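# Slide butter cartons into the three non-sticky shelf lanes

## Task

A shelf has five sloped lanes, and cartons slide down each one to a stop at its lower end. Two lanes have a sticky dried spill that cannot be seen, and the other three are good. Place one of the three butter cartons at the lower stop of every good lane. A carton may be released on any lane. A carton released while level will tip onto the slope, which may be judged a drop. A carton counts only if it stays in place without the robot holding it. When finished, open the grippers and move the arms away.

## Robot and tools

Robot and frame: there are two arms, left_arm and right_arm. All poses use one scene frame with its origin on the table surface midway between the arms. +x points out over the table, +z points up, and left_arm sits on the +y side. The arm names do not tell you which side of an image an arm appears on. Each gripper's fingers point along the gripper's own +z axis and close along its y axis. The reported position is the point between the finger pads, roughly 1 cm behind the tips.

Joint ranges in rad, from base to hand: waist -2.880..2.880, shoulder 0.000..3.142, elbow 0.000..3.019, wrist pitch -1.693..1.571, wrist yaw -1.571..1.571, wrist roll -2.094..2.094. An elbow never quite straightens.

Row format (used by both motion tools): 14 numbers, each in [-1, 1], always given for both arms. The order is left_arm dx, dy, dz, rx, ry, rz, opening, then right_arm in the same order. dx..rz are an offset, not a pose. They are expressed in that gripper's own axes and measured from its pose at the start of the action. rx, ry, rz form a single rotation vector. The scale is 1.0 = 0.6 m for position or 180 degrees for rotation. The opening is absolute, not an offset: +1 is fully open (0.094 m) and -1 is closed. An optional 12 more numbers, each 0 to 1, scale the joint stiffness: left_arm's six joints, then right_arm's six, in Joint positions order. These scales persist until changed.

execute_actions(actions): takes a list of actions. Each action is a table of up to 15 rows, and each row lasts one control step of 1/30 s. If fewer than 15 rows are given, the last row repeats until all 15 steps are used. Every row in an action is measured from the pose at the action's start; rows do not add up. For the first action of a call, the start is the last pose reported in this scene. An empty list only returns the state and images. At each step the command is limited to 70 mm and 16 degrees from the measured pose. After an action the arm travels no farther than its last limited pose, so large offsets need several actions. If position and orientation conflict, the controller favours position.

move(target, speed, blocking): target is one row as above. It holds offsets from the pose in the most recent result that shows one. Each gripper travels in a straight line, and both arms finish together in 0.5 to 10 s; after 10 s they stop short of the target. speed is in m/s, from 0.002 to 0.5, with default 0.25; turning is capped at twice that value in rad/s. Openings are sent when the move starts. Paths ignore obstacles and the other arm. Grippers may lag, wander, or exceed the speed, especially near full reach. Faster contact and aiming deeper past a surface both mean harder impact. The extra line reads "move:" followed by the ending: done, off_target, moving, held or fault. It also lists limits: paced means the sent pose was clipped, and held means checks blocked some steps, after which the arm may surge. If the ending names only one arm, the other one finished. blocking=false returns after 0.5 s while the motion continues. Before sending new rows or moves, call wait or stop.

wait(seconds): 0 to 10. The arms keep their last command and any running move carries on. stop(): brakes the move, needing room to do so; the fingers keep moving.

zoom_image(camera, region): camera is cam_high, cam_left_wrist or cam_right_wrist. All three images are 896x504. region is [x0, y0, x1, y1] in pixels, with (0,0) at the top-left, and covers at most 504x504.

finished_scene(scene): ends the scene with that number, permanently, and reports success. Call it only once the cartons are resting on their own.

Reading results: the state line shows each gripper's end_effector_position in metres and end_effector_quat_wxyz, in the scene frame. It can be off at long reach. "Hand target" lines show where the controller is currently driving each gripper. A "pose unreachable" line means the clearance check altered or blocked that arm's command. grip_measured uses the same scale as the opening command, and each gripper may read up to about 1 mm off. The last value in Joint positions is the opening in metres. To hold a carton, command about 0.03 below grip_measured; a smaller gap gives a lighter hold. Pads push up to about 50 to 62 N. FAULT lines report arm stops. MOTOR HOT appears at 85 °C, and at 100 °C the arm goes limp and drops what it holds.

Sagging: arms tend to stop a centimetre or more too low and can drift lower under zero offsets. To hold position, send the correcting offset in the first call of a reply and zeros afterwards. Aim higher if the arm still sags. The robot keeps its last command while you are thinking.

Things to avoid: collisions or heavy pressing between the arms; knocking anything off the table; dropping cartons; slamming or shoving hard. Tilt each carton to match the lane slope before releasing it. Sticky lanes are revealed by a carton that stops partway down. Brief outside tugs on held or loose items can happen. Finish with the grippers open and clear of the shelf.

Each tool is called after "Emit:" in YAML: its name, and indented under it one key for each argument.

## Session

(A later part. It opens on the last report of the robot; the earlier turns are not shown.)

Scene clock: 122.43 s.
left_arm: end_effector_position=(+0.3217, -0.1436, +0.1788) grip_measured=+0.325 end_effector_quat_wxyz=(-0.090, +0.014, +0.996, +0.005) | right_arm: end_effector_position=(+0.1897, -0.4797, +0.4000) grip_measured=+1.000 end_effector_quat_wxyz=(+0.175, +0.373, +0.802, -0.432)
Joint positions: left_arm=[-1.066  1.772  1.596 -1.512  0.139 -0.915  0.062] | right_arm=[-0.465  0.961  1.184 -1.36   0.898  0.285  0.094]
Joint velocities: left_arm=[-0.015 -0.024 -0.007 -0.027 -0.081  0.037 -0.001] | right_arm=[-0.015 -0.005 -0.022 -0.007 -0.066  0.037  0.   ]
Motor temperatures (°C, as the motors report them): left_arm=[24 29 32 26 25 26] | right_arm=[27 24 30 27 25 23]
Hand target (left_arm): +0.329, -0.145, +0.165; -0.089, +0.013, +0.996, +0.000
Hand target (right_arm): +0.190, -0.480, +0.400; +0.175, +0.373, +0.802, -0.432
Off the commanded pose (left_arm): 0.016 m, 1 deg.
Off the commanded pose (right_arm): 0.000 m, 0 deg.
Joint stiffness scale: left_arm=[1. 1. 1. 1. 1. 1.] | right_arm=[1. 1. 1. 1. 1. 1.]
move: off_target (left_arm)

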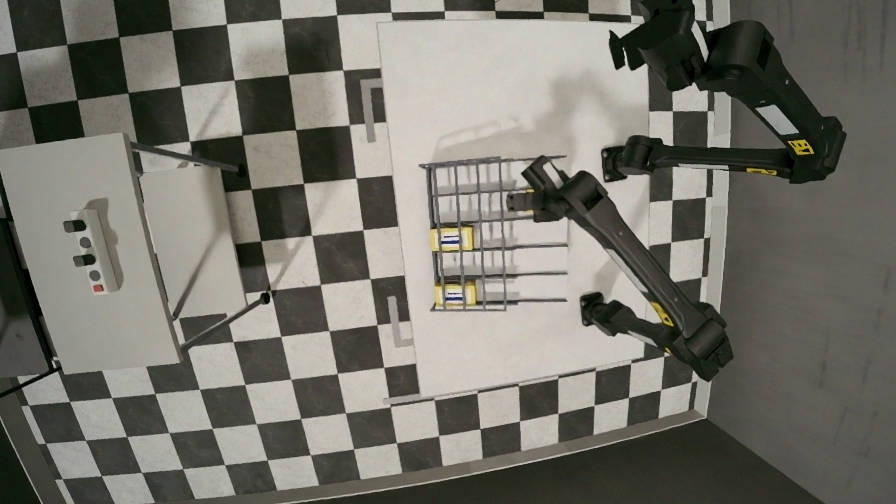

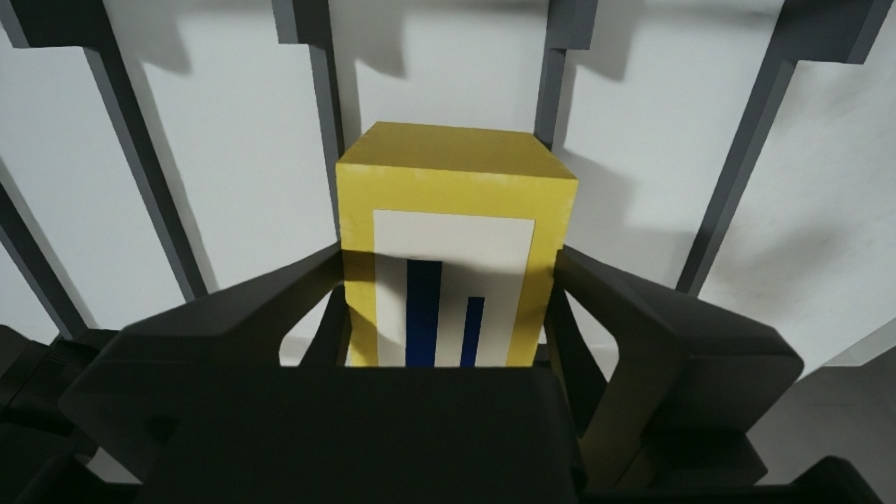

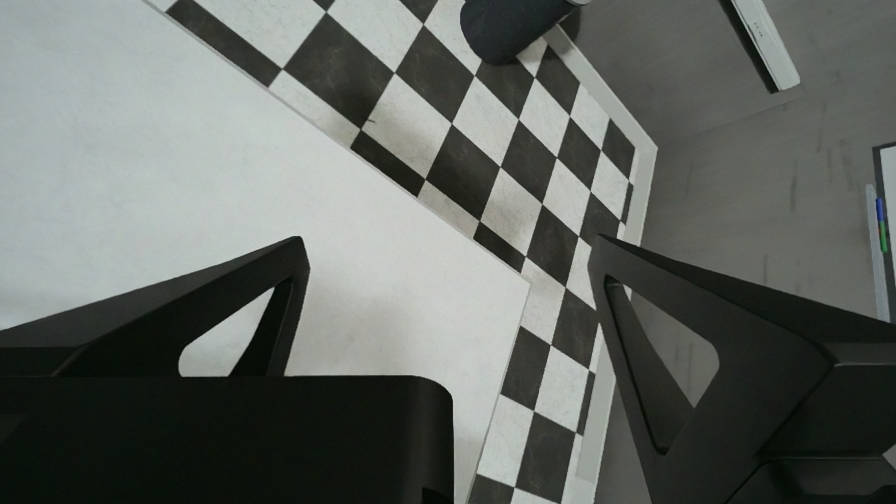

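Emit:
execute_actions:
  actions:
    - [[0,0.012,-0.01,0,0,0,0.1,0,0,0,0,0,0,1]]
    - [[0,0,0.025,0,0,0,0.1,0,0,0,0,0,0,1]]
    - [[0,0,0,0,0,0,0.7,0,0,0,0,0,0,1]]
    - [[0,0,0,0,0,0,0.7,0,0,0,0,0,0,1]]
    - [[0,0,0,0,0,0,0.7,0,0,0,0,0,0,1]]

Scene clock: 127.47 s.
left_arm: end_effector_position=(+0.3209, -0.1425, +0.1788) grip_measured=+0.697 end_effector_quat_wxyz=(-0.087, +0.015, +0.996, +0.000) | right_arm: end_effector_position=(+0.1897, -0.4797, +0.4000) grip_measured=+1.000 end_effector_quat_wxyz=(+0.175, +0.373, +0.802, -0.432)
Joint positions: left_arm=[-1.066  1.76   1.581 -1.495  0.139 -0.915  0.08 ] | right_arm=[-0.465  0.961  1.184 -1.36   0.898  0.285  0.094]
Joint velocities: left_arm=[ 0.015 -0.015 -0.002 -0.017  0.007  0.007  0.   ] | right_arm=[ 0.005 -0.005  0.007 -0.012 -0.007 -0.066  0.   ]
Motor temperatures (°C, as the motors report them): left_arm=[24 29 32 26 25 26] | right_arm=[27 24 31 27 25 23]
Hand target (left_arm): +0.321, -0.143, +0.179; -0.087, +0.015, +0.996, +0.000
Hand target (right_arm): +0.190, -0.480, +0.400; +0.175, +0.373, +0.802, -0.432
Off the commanded pose (left_arm): 0.000 m, 0 deg.
Off the commanded pose (right_arm): 0.000 m, 0 deg.
Joint stiffness scale: left_arm=[1. 1. 1. 1. 1. 1.] | right_arm=[1. 1. 1. 1. 1. 1.]

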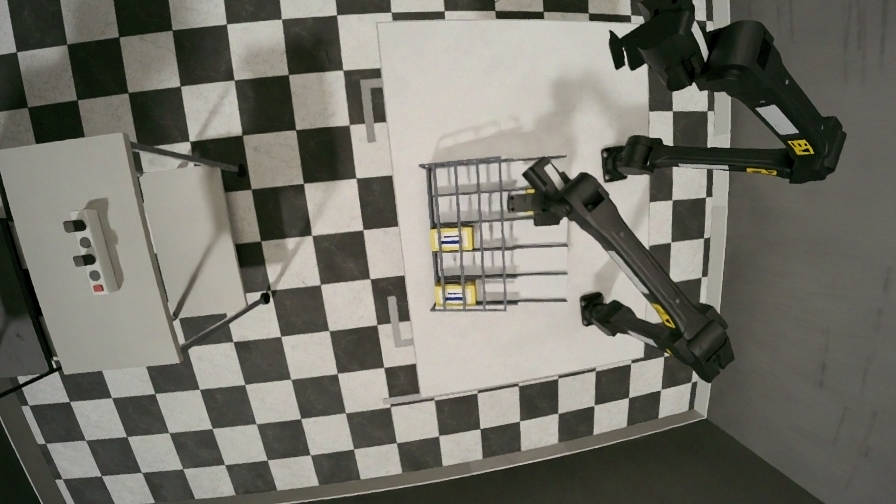

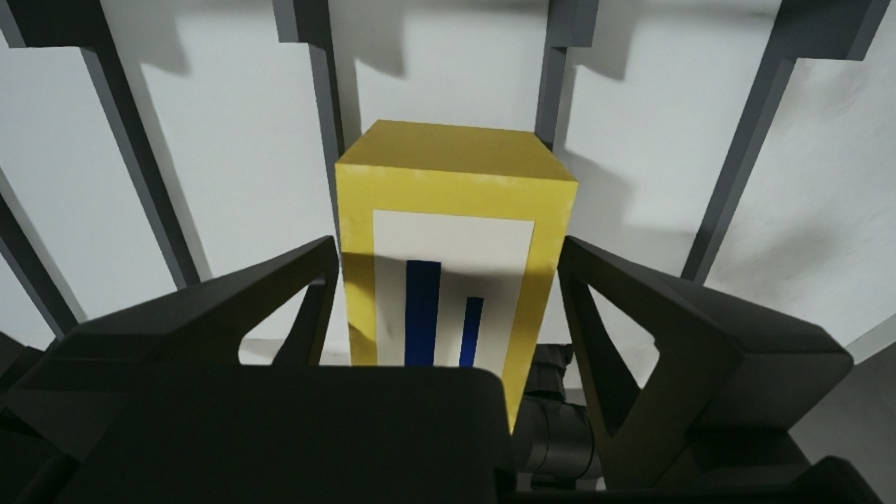

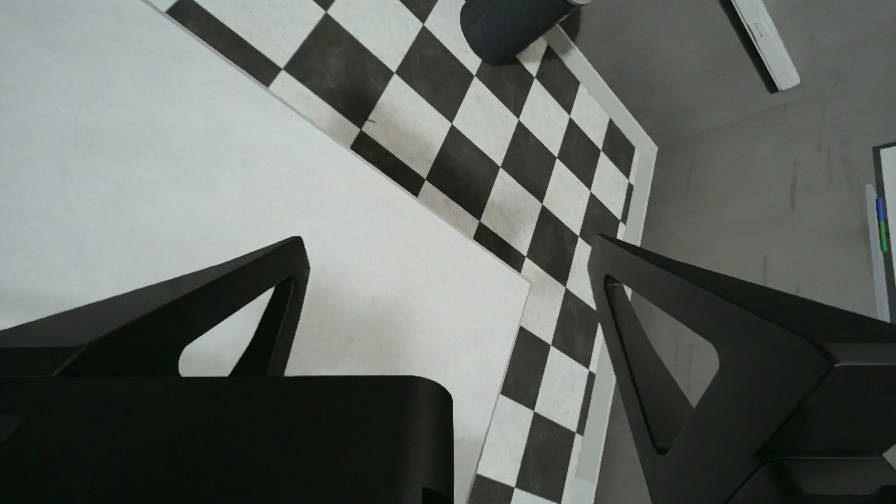

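Lane 4 is sticky too, so lane 5 (y≈-0.225) is good.

Emit:
move:
  target: [0,0,0,0,0,0,0.1, 0,0,0,0,0,0,1]

Emit:
move:
  target: [0,0,-0.12,0,0,0,0.1, 0,0,0,0,0,0,1]
  speed: 0.15

Emit:
move:
  target: [-0.01,-0.145,-0.03,0,0,0,0.1, 0,0,0,0,0,0,1]
  speed: 0.15

Scene clock: 130.50 s.
left_arm: end_effector_position=(+0.3210, -0.1425, +0.1788) grip_measured=+0.325 end_effector_quat_wxyz=(-0.086, +0.015, +0.996, +0.000) | right_arm: end_effector_position=(+0.1897, -0.4797, +0.4000) grip_measured=+1.000 end_effector_quat_wxyz=(+0.175, +0.373, +0.802, -0.432)
Joint positions: left_arm=[-1.066  1.76   1.581 -1.495  0.139 -0.915  0.062] | right_arm=[-0.465  0.961  1.184 -1.36   0.898  0.285  0.094]
Joint velocities: left_arm=[-0.015 -0.024 -0.007 -0.007 -0.007 -0.037  0.   ] | right_arm=[ 0.005 -0.015 -0.017 -0.007 -0.095 -0.022  0.   ]
Motor temperatures (°C, as the motors report them): left_arm=[24 29 31 26 25 26] | right_arm=[27 24 31 27 25 23]
Hand target (left_arm): +0.321, -0.143, +0.179; -0.087, +0.015, +0.996, +0.000
Hand target (right_arm): +0.190, -0.480, +0.400; +0.175, +0.373, +0.802, -0.432
Off the commanded pose (left_arm): 0.000 m, 0 deg.
Off the commanded pose (right_arm): 0.000 m, 0 deg.
Joint stiffness scale: left_arm=[1. 1. 1. 1. 1. 1.] | right_arm=[1. 1. 1. 1. 1. 1.]
move: done

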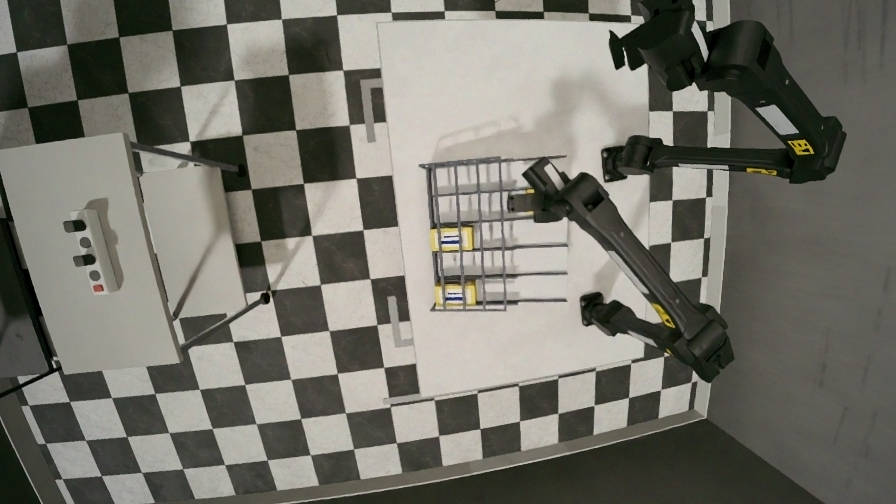

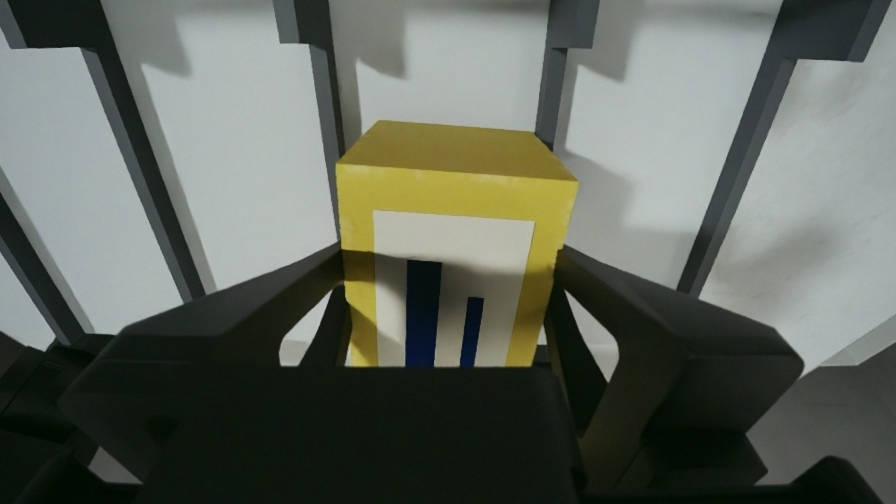

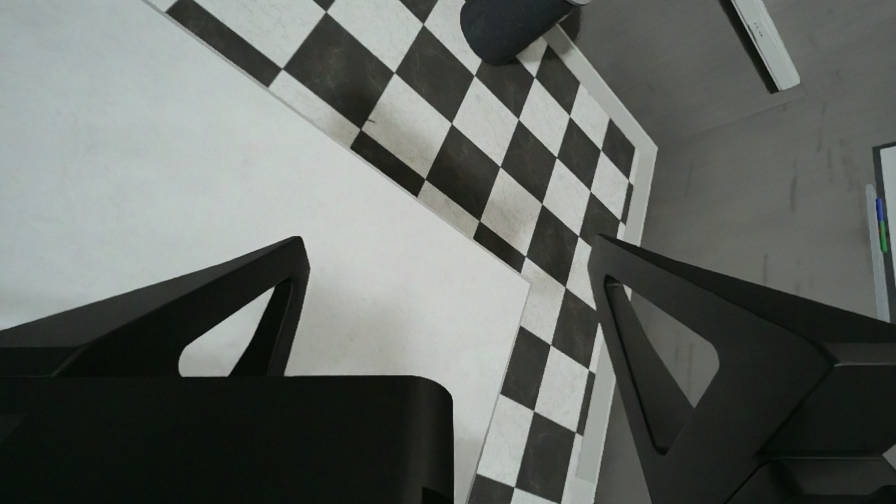

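Scene clock: 131.40 s.
left_arm: end_effector_position=(+0.3237, -0.1359, +0.2253) grip_measured=+0.325 end_effector_quat_wxyz=(-0.096, +0.010, +0.995, +0.018) | right_arm: end_effector_position=(+0.1897, -0.4797, +0.4000) grip_measured=+1.000 end_effector_quat_wxyz=(+0.175, +0.373, +0.802, -0.432)
Joint positions: left_arm=[-1.056  1.762  1.703 -1.657  0.133 -0.913  0.062] | right_arm=[-0.465  0.961  1.184 -1.36   0.898  0.285  0.094]
Joint velocities: left_arm=[-0.005 -0.015  0.007  0.007  0.022  0.007 -0.   ] | right_arm=[-0.005 -0.005 -0.017 -0.002  0.037  0.022  0.   ]
Motor temperatures (°C, as the motors report them): left_arm=[24 29 32 26 25 26] | right_arm=[27 24 31 27 25 23]
Hand target (left_arm): +0.333, -0.142, +0.249; -0.086, +0.015, +0.996, -0.000
Hand target (right_arm): +0.190, -0.480, +0.400; +0.175, +0.373, +0.802, -0.432
Off the commanded pose (left_arm): 0.027 m, 2 deg.
Off the commanded pose (right_arm): 0.000 m, 0 deg.
Joint stiffness scale: left_arm=[1. 1. 1. 1. 1. 1.] | right_arm=[1. 1. 1. 1. 1. 1.]
move: off_target (left_arm)

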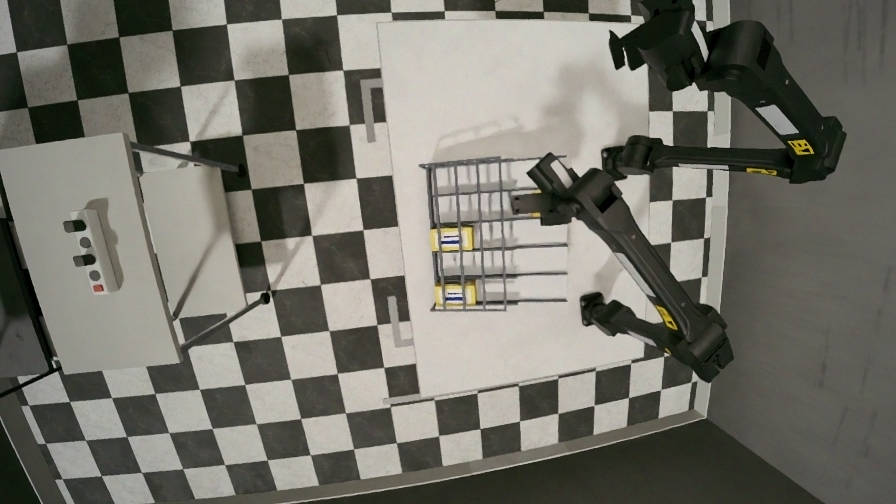

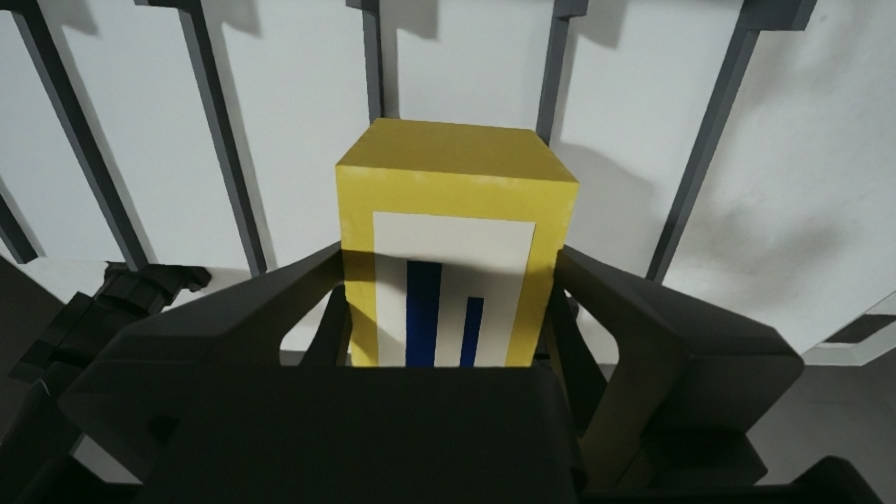

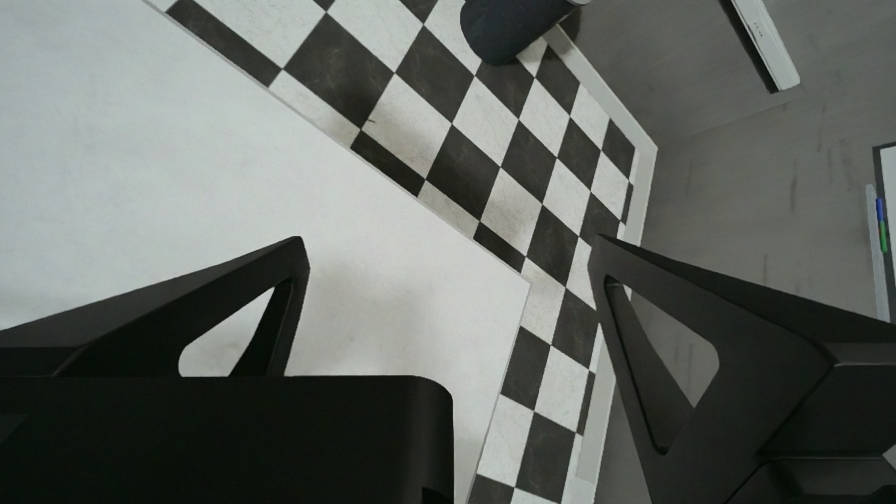

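Scene clock: 132.40 s.
left_arm: end_effector_position=(+0.3259, -0.2112, +0.2116) grip_measured=+0.325 end_effector_quat_wxyz=(-0.089, +0.013, +0.996, +0.010) | right_arm: end_effector_position=(+0.1897, -0.4797, +0.4000) grip_measured=+1.000 end_effector_quat_wxyz=(+0.175, +0.373, +0.802, -0.432)
Joint positions: left_arm=[-1.128  1.926  1.906 -1.664  0.139 -0.98   0.062] | right_arm=[-0.465  0.961  1.184 -1.36   0.898  0.285  0.094]
Joint velocities: left_arm=[-0.005  0.005 -0.007 -0.027 -0.051  0.051  0.   ] | right_arm=[ 0.005 -0.005 -0.002 -0.017 -0.037  0.007  0.   ]
Motor temperatures (°C, as the motors report them): left_arm=[24 29 32 26 25 26] | right_arm=[27 24 31 27 25 23]
Hand target (left_arm): +0.330, -0.222, +0.237; -0.078, +0.007, +0.997, -0.012
Hand target (right_arm): +0.190, -0.480, +0.400; +0.175, +0.373, +0.802, -0.432
Off the commanded pose (left_arm): 0.030 m, 1 deg.
Off the commanded pose (right_arm): 0.000 m, 0 deg.
Joint stiffness scale: left_arm=[1. 1. 1. 1. 1. 1.] | right_arm=[1. 1. 1. 1. 1. 1.]
joint sent to its limit (left arm) — the command would take joint 4 (wrist pitch) past its lower limit, so that joint was sent only as far as its limit.
move: off_target (left_arm)

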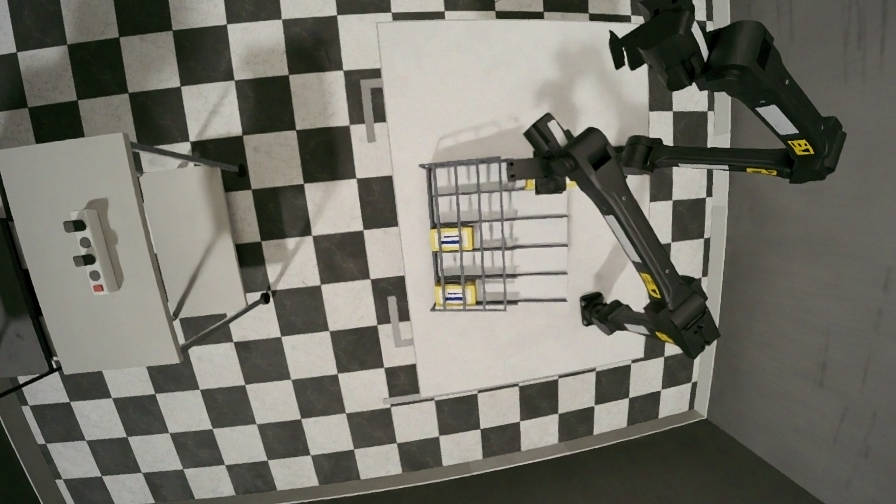

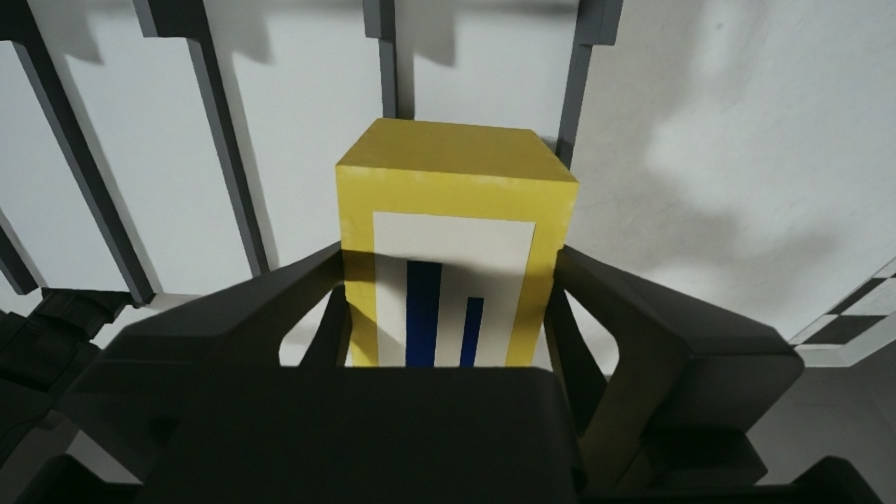

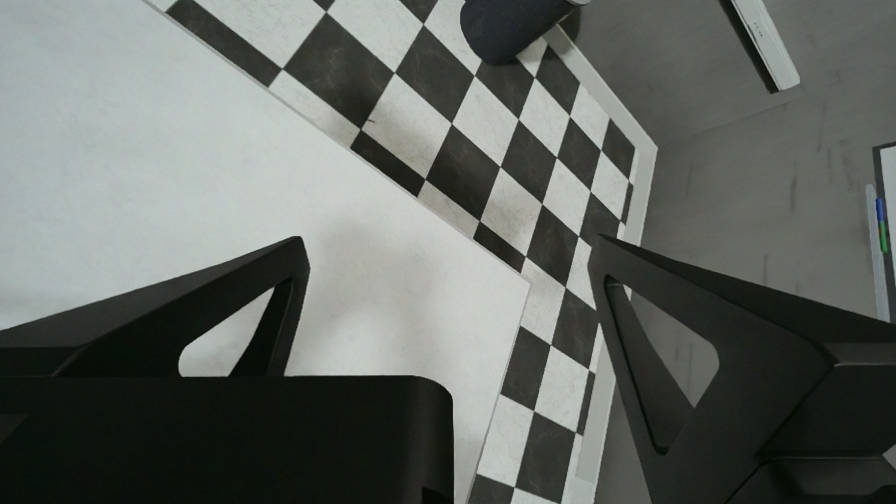

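Emit:
move:
  target: [0,-0.03,0.005,0.006,0,0,0.1, 0,0,0,0,0,0,1]
  speed: 0.05

Emit:
move:
  target: [0,0,0.075,0,0,0,0.1, 0,0,0,0,0,0,1]
  speed: 0.04

Scene clock: 135.50 s.
left_arm: end_effector_position=(+0.3246, -0.2149, +0.1923) grip_measured=+0.325 end_effector_quat_wxyz=(-0.100, +0.013, +0.995, +0.023) | right_arm: end_effector_position=(+0.1897, -0.4797, +0.4000) grip_measured=+1.000 end_effector_quat_wxyz=(+0.175, +0.373, +0.802, -0.432)
Joint positions: left_arm=[-1.132  1.962  1.906 -1.664  0.144 -0.982  0.062] | right_arm=[-0.465  0.961  1.184 -1.36   0.898  0.285  0.094]
Joint velocities: left_arm=[-0.015  0.005  0.007 -0.002  0.066 -0.022  0.001] | right_arm=[-0.005 -0.005  0.002 -0.002 -0.022 -0.051  0.   ]
Motor temperatures (°C, as the motors report them): left_arm=[24 29 33 26 25 26] | right_arm=[27 24 31 27 25 23]
Hand target (left_arm): +0.324, -0.228, +0.208; -0.089, +0.012, +0.996, -0.000
Hand target (right_arm): +0.190, -0.480, +0.400; +0.175, +0.373, +0.802, -0.432
Off the commanded pose (left_arm): 0.021 m, 3 deg.
Off the commanded pose (right_arm): 0.000 m, 0 deg.
Joint stiffness scale: left_arm=[1. 1. 1. 1. 1. 1.] | right_arm=[1. 1. 1. 1. 1. 1.]
move: off_target (left_arm)

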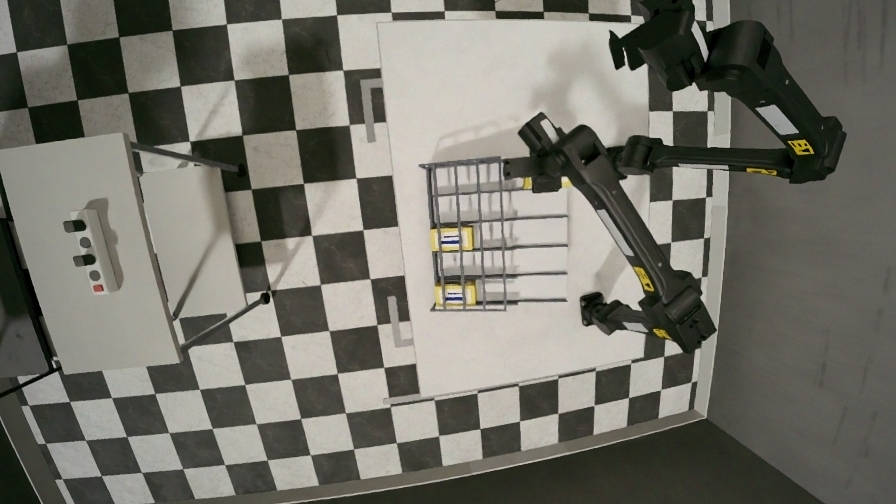

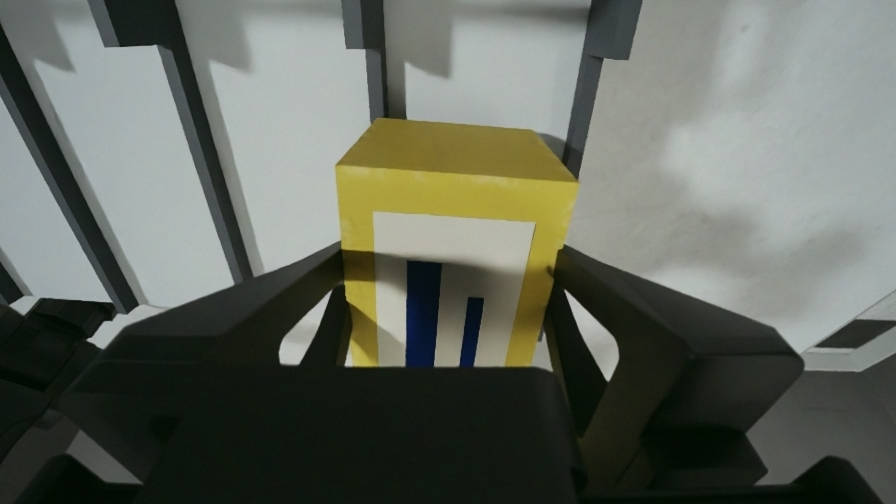

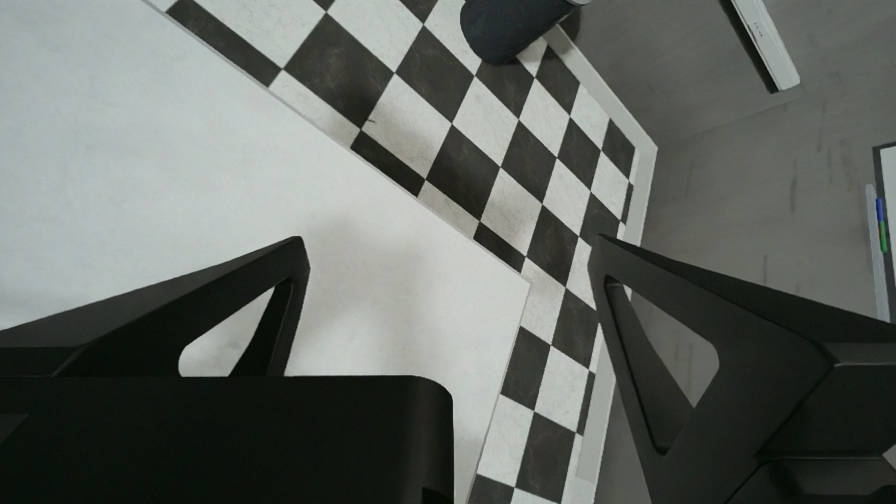

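Scene clock: 136.87 s.
left_arm: end_effector_position=(+0.3239, -0.2106, +0.1853) grip_measured=+0.325 end_effector_quat_wxyz=(-0.082, +0.014, +0.997, +0.002) | right_arm: end_effector_position=(+0.1897, -0.4797, +0.4000) grip_measured=+1.000 end_effector_quat_wxyz=(+0.175, +0.373, +0.802, -0.432)
Joint positions: left_arm=[-1.132  1.912  1.818 -1.569  0.136 -0.983  0.062] | right_arm=[-0.465  0.961  1.184 -1.36   0.898  0.285  0.094]
Joint velocities: left_arm=[-0.005 -0.005  0.012 -0.012 -0.007 -0.066 -0.   ] | right_arm=[ 0.015 -0.005  0.002 -0.012 -0.066  0.022  0.   ]
Motor temperatures (°C, as the motors report them): left_arm=[24 30 32 26 25 26] | right_arm=[27 24 31 27 25 23]
Hand target (left_arm): +0.315, -0.211, +0.149; -0.100, +0.013, +0.995, +0.024
Hand target (right_arm): +0.190, -0.480, +0.400; +0.175, +0.373, +0.802, -0.432
Off the commanded pose (left_arm): 0.038 m, 3 deg.
Off the commanded pose (right_arm): 0.000 m, 0 deg.
Joint stiffness scale: left_arm=[1. 1. 1. 1. 1. 1.] | right_arm=[1. 1. 1. 1. 1. 1.]
move: off_target (left_arm)

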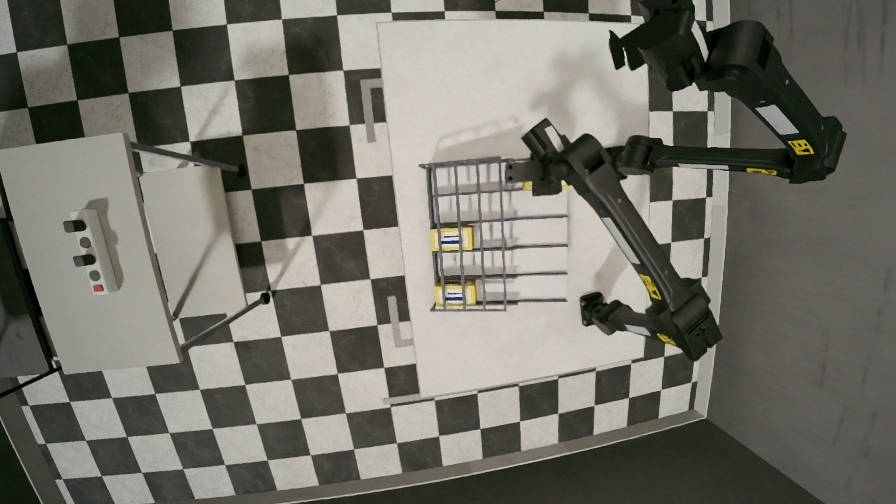

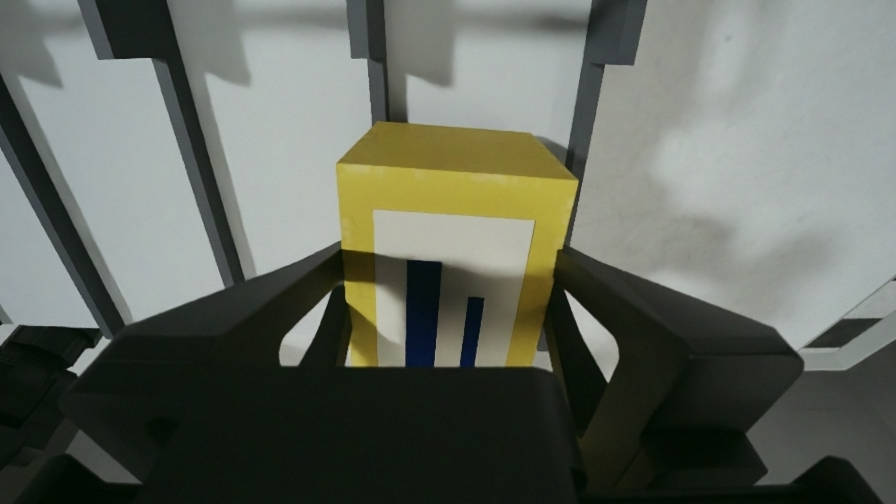

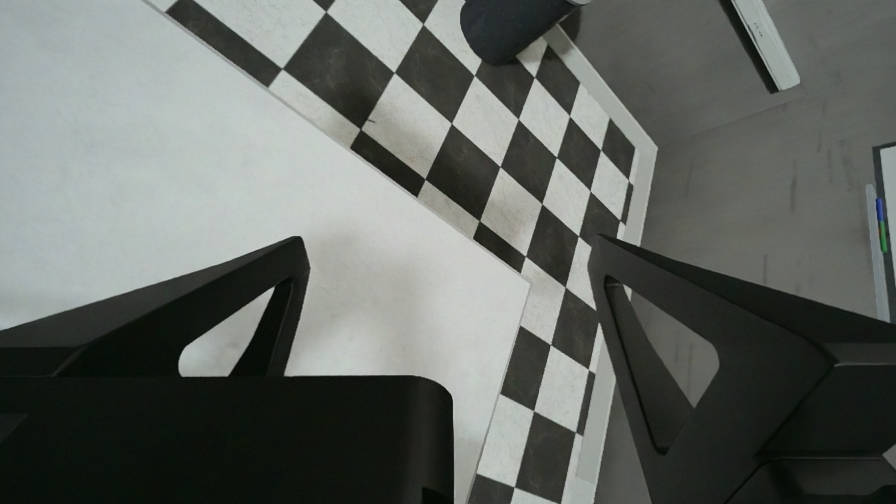

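It's resting on the divider. Lifting and shifting it over.

Emit:
move:
  target: [0,-0.045,-0.045,0,0,0,0.1, 0,0,0,0,0,0,1]
  speed: 0.05

Scene clock: 139.80 s.
left_arm: end_effector_position=(+0.3257, -0.2221, +0.1839) grip_measured=+0.325 end_effector_quat_wxyz=(-0.094, +0.015, +0.995, +0.023) | right_arm: end_effector_position=(+0.1897, -0.4797, +0.4000) grip_measured=+1.000 end_effector_quat_wxyz=(+0.175, +0.373, +0.802, -0.432)
Joint positions: left_arm=[-1.14   1.978  1.911 -1.643  0.134 -0.986  0.062] | right_arm=[-0.465  0.961  1.184 -1.36   0.898  0.285  0.094]
Joint velocities: left_arm=[-0.015  0.005  0.002  0.002 -0.037 -0.007 -0.001] | right_arm=[ 0.005 -0.015 -0.007 -0.012  0.007 -0.007  0.   ]
Motor temperatures (°C, as the motors report them): left_arm=[24 30 32 26 25 26] | right_arm=[27 24 31 27 25 23]
Hand target (left_arm): +0.327, -0.236, +0.211; -0.082, +0.014, +0.997, +0.001
Hand target (right_arm): +0.190, -0.480, +0.400; +0.175, +0.373, +0.802, -0.432
Off the commanded pose (left_arm): 0.032 m, 3 deg.
Off the commanded pose (right_arm): 0.000 m, 0 deg.
Joint stiffness scale: left_arm=[1. 1. 1. 1. 1. 1.] | right_arm=[1. 1. 1. 1. 1. 1.]
move: off_target (left_arm)

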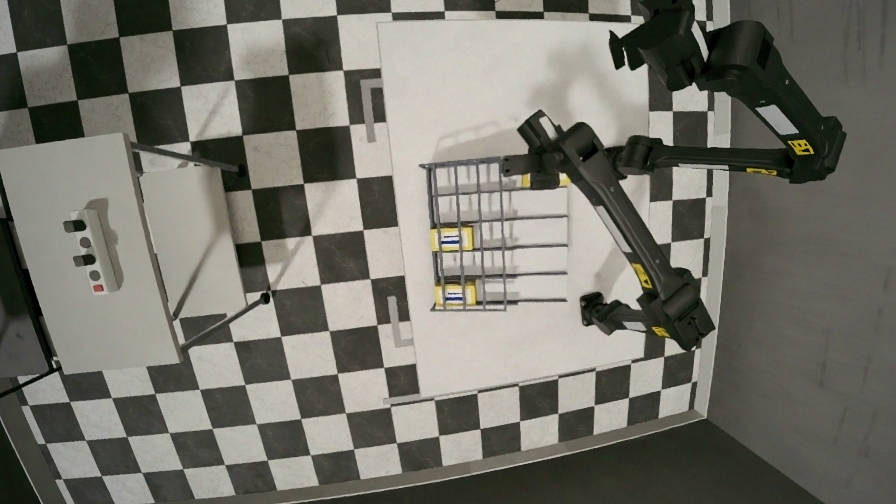

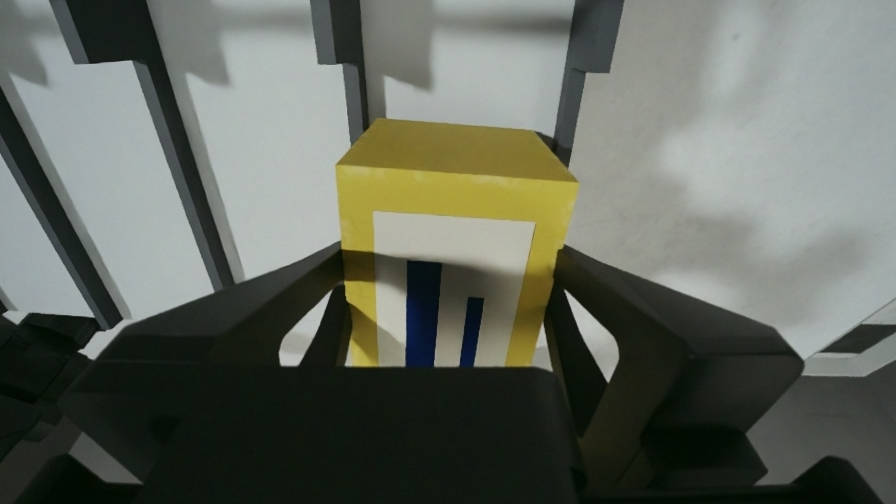

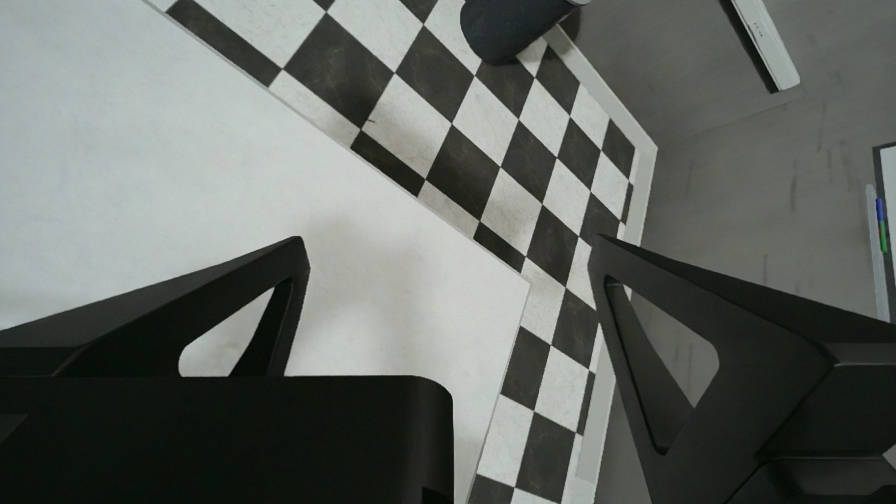

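Emit:
move:
  target: [0,-0.012,0.025,0.014,0,0,0.1, 0,0,0,0,0,0,1]
  speed: 0.03

Scene clock: 142.93 s.
left_arm: end_effector_position=(+0.3265, -0.2290, +0.1758) grip_measured=+0.325 end_effector_quat_wxyz=(-0.089, +0.016, +0.996, -0.000) | right_arm: end_effector_position=(+0.1897, -0.4797, +0.4000) grip_measured=+1.000 end_effector_quat_wxyz=(+0.175, +0.373, +0.802, -0.432)
Joint positions: left_arm=[-1.14   1.966  1.874 -1.574  0.151 -0.986  0.062] | right_arm=[-0.465  0.961  1.184 -1.36   0.898  0.285  0.094]
Joint velocities: left_arm=[-0.005 -0.015 -0.002 -0.002  0.007 -0.022  0.   ] | right_arm=[-0.005 -0.005 -0.002 -0.002 -0.066  0.022  0.   ]
Motor temperatures (°C, as the motors report them): left_arm=[24 30 33 26 25 26] | right_arm=[27 24 31 27 25 23]
Hand target (left_arm): +0.323, -0.229, +0.169; -0.094, +0.013, +0.995, +0.001
Hand target (right_arm): +0.190, -0.480, +0.400; +0.175, +0.373, +0.802, -0.432
Off the commanded pose (left_arm): 0.008 m, 1 deg.
Off the commanded pose (right_arm): 0.000 m, 0 deg.
Joint stiffness scale: left_arm=[1. 1. 1. 1. 1. 1.] | right_arm=[1. 1. 1. 1. 1. 1.]
move: done

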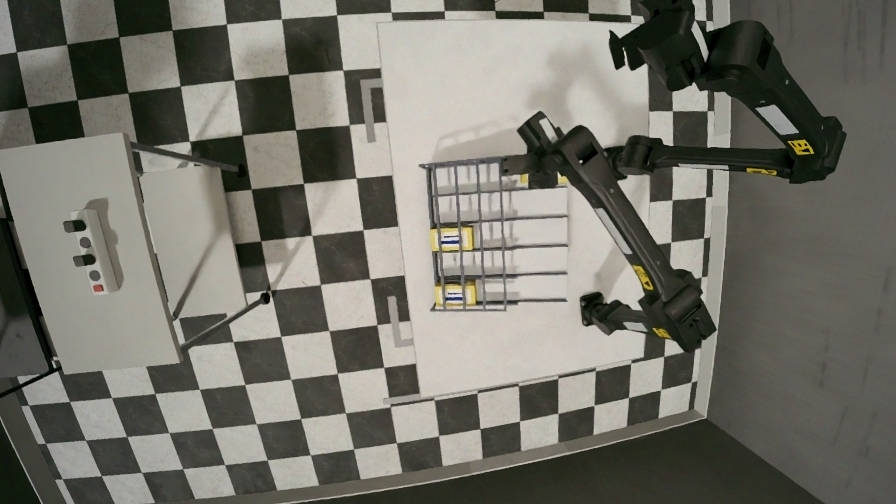

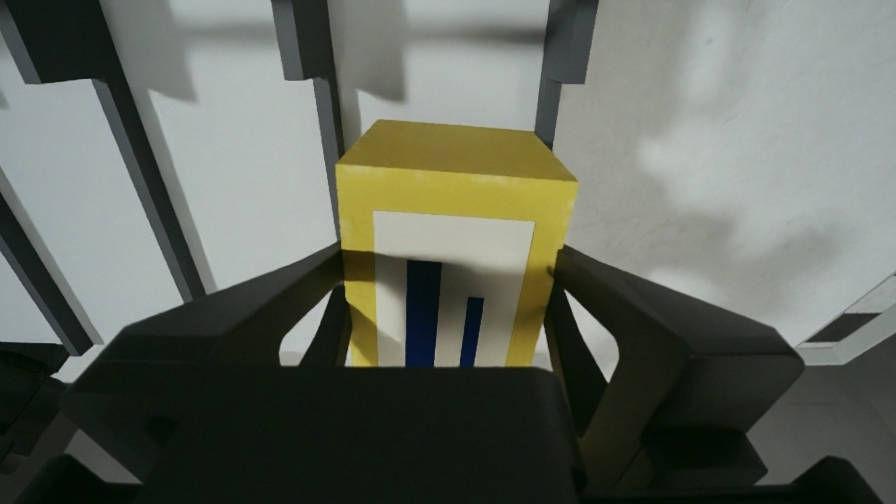

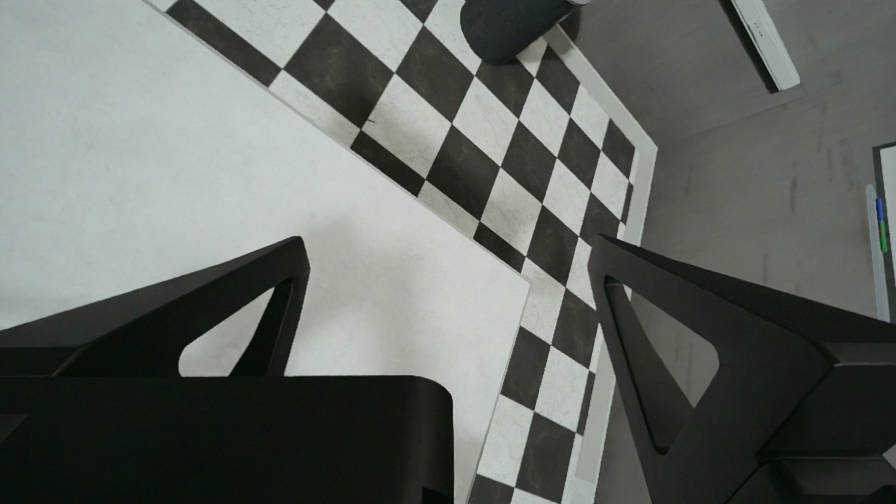

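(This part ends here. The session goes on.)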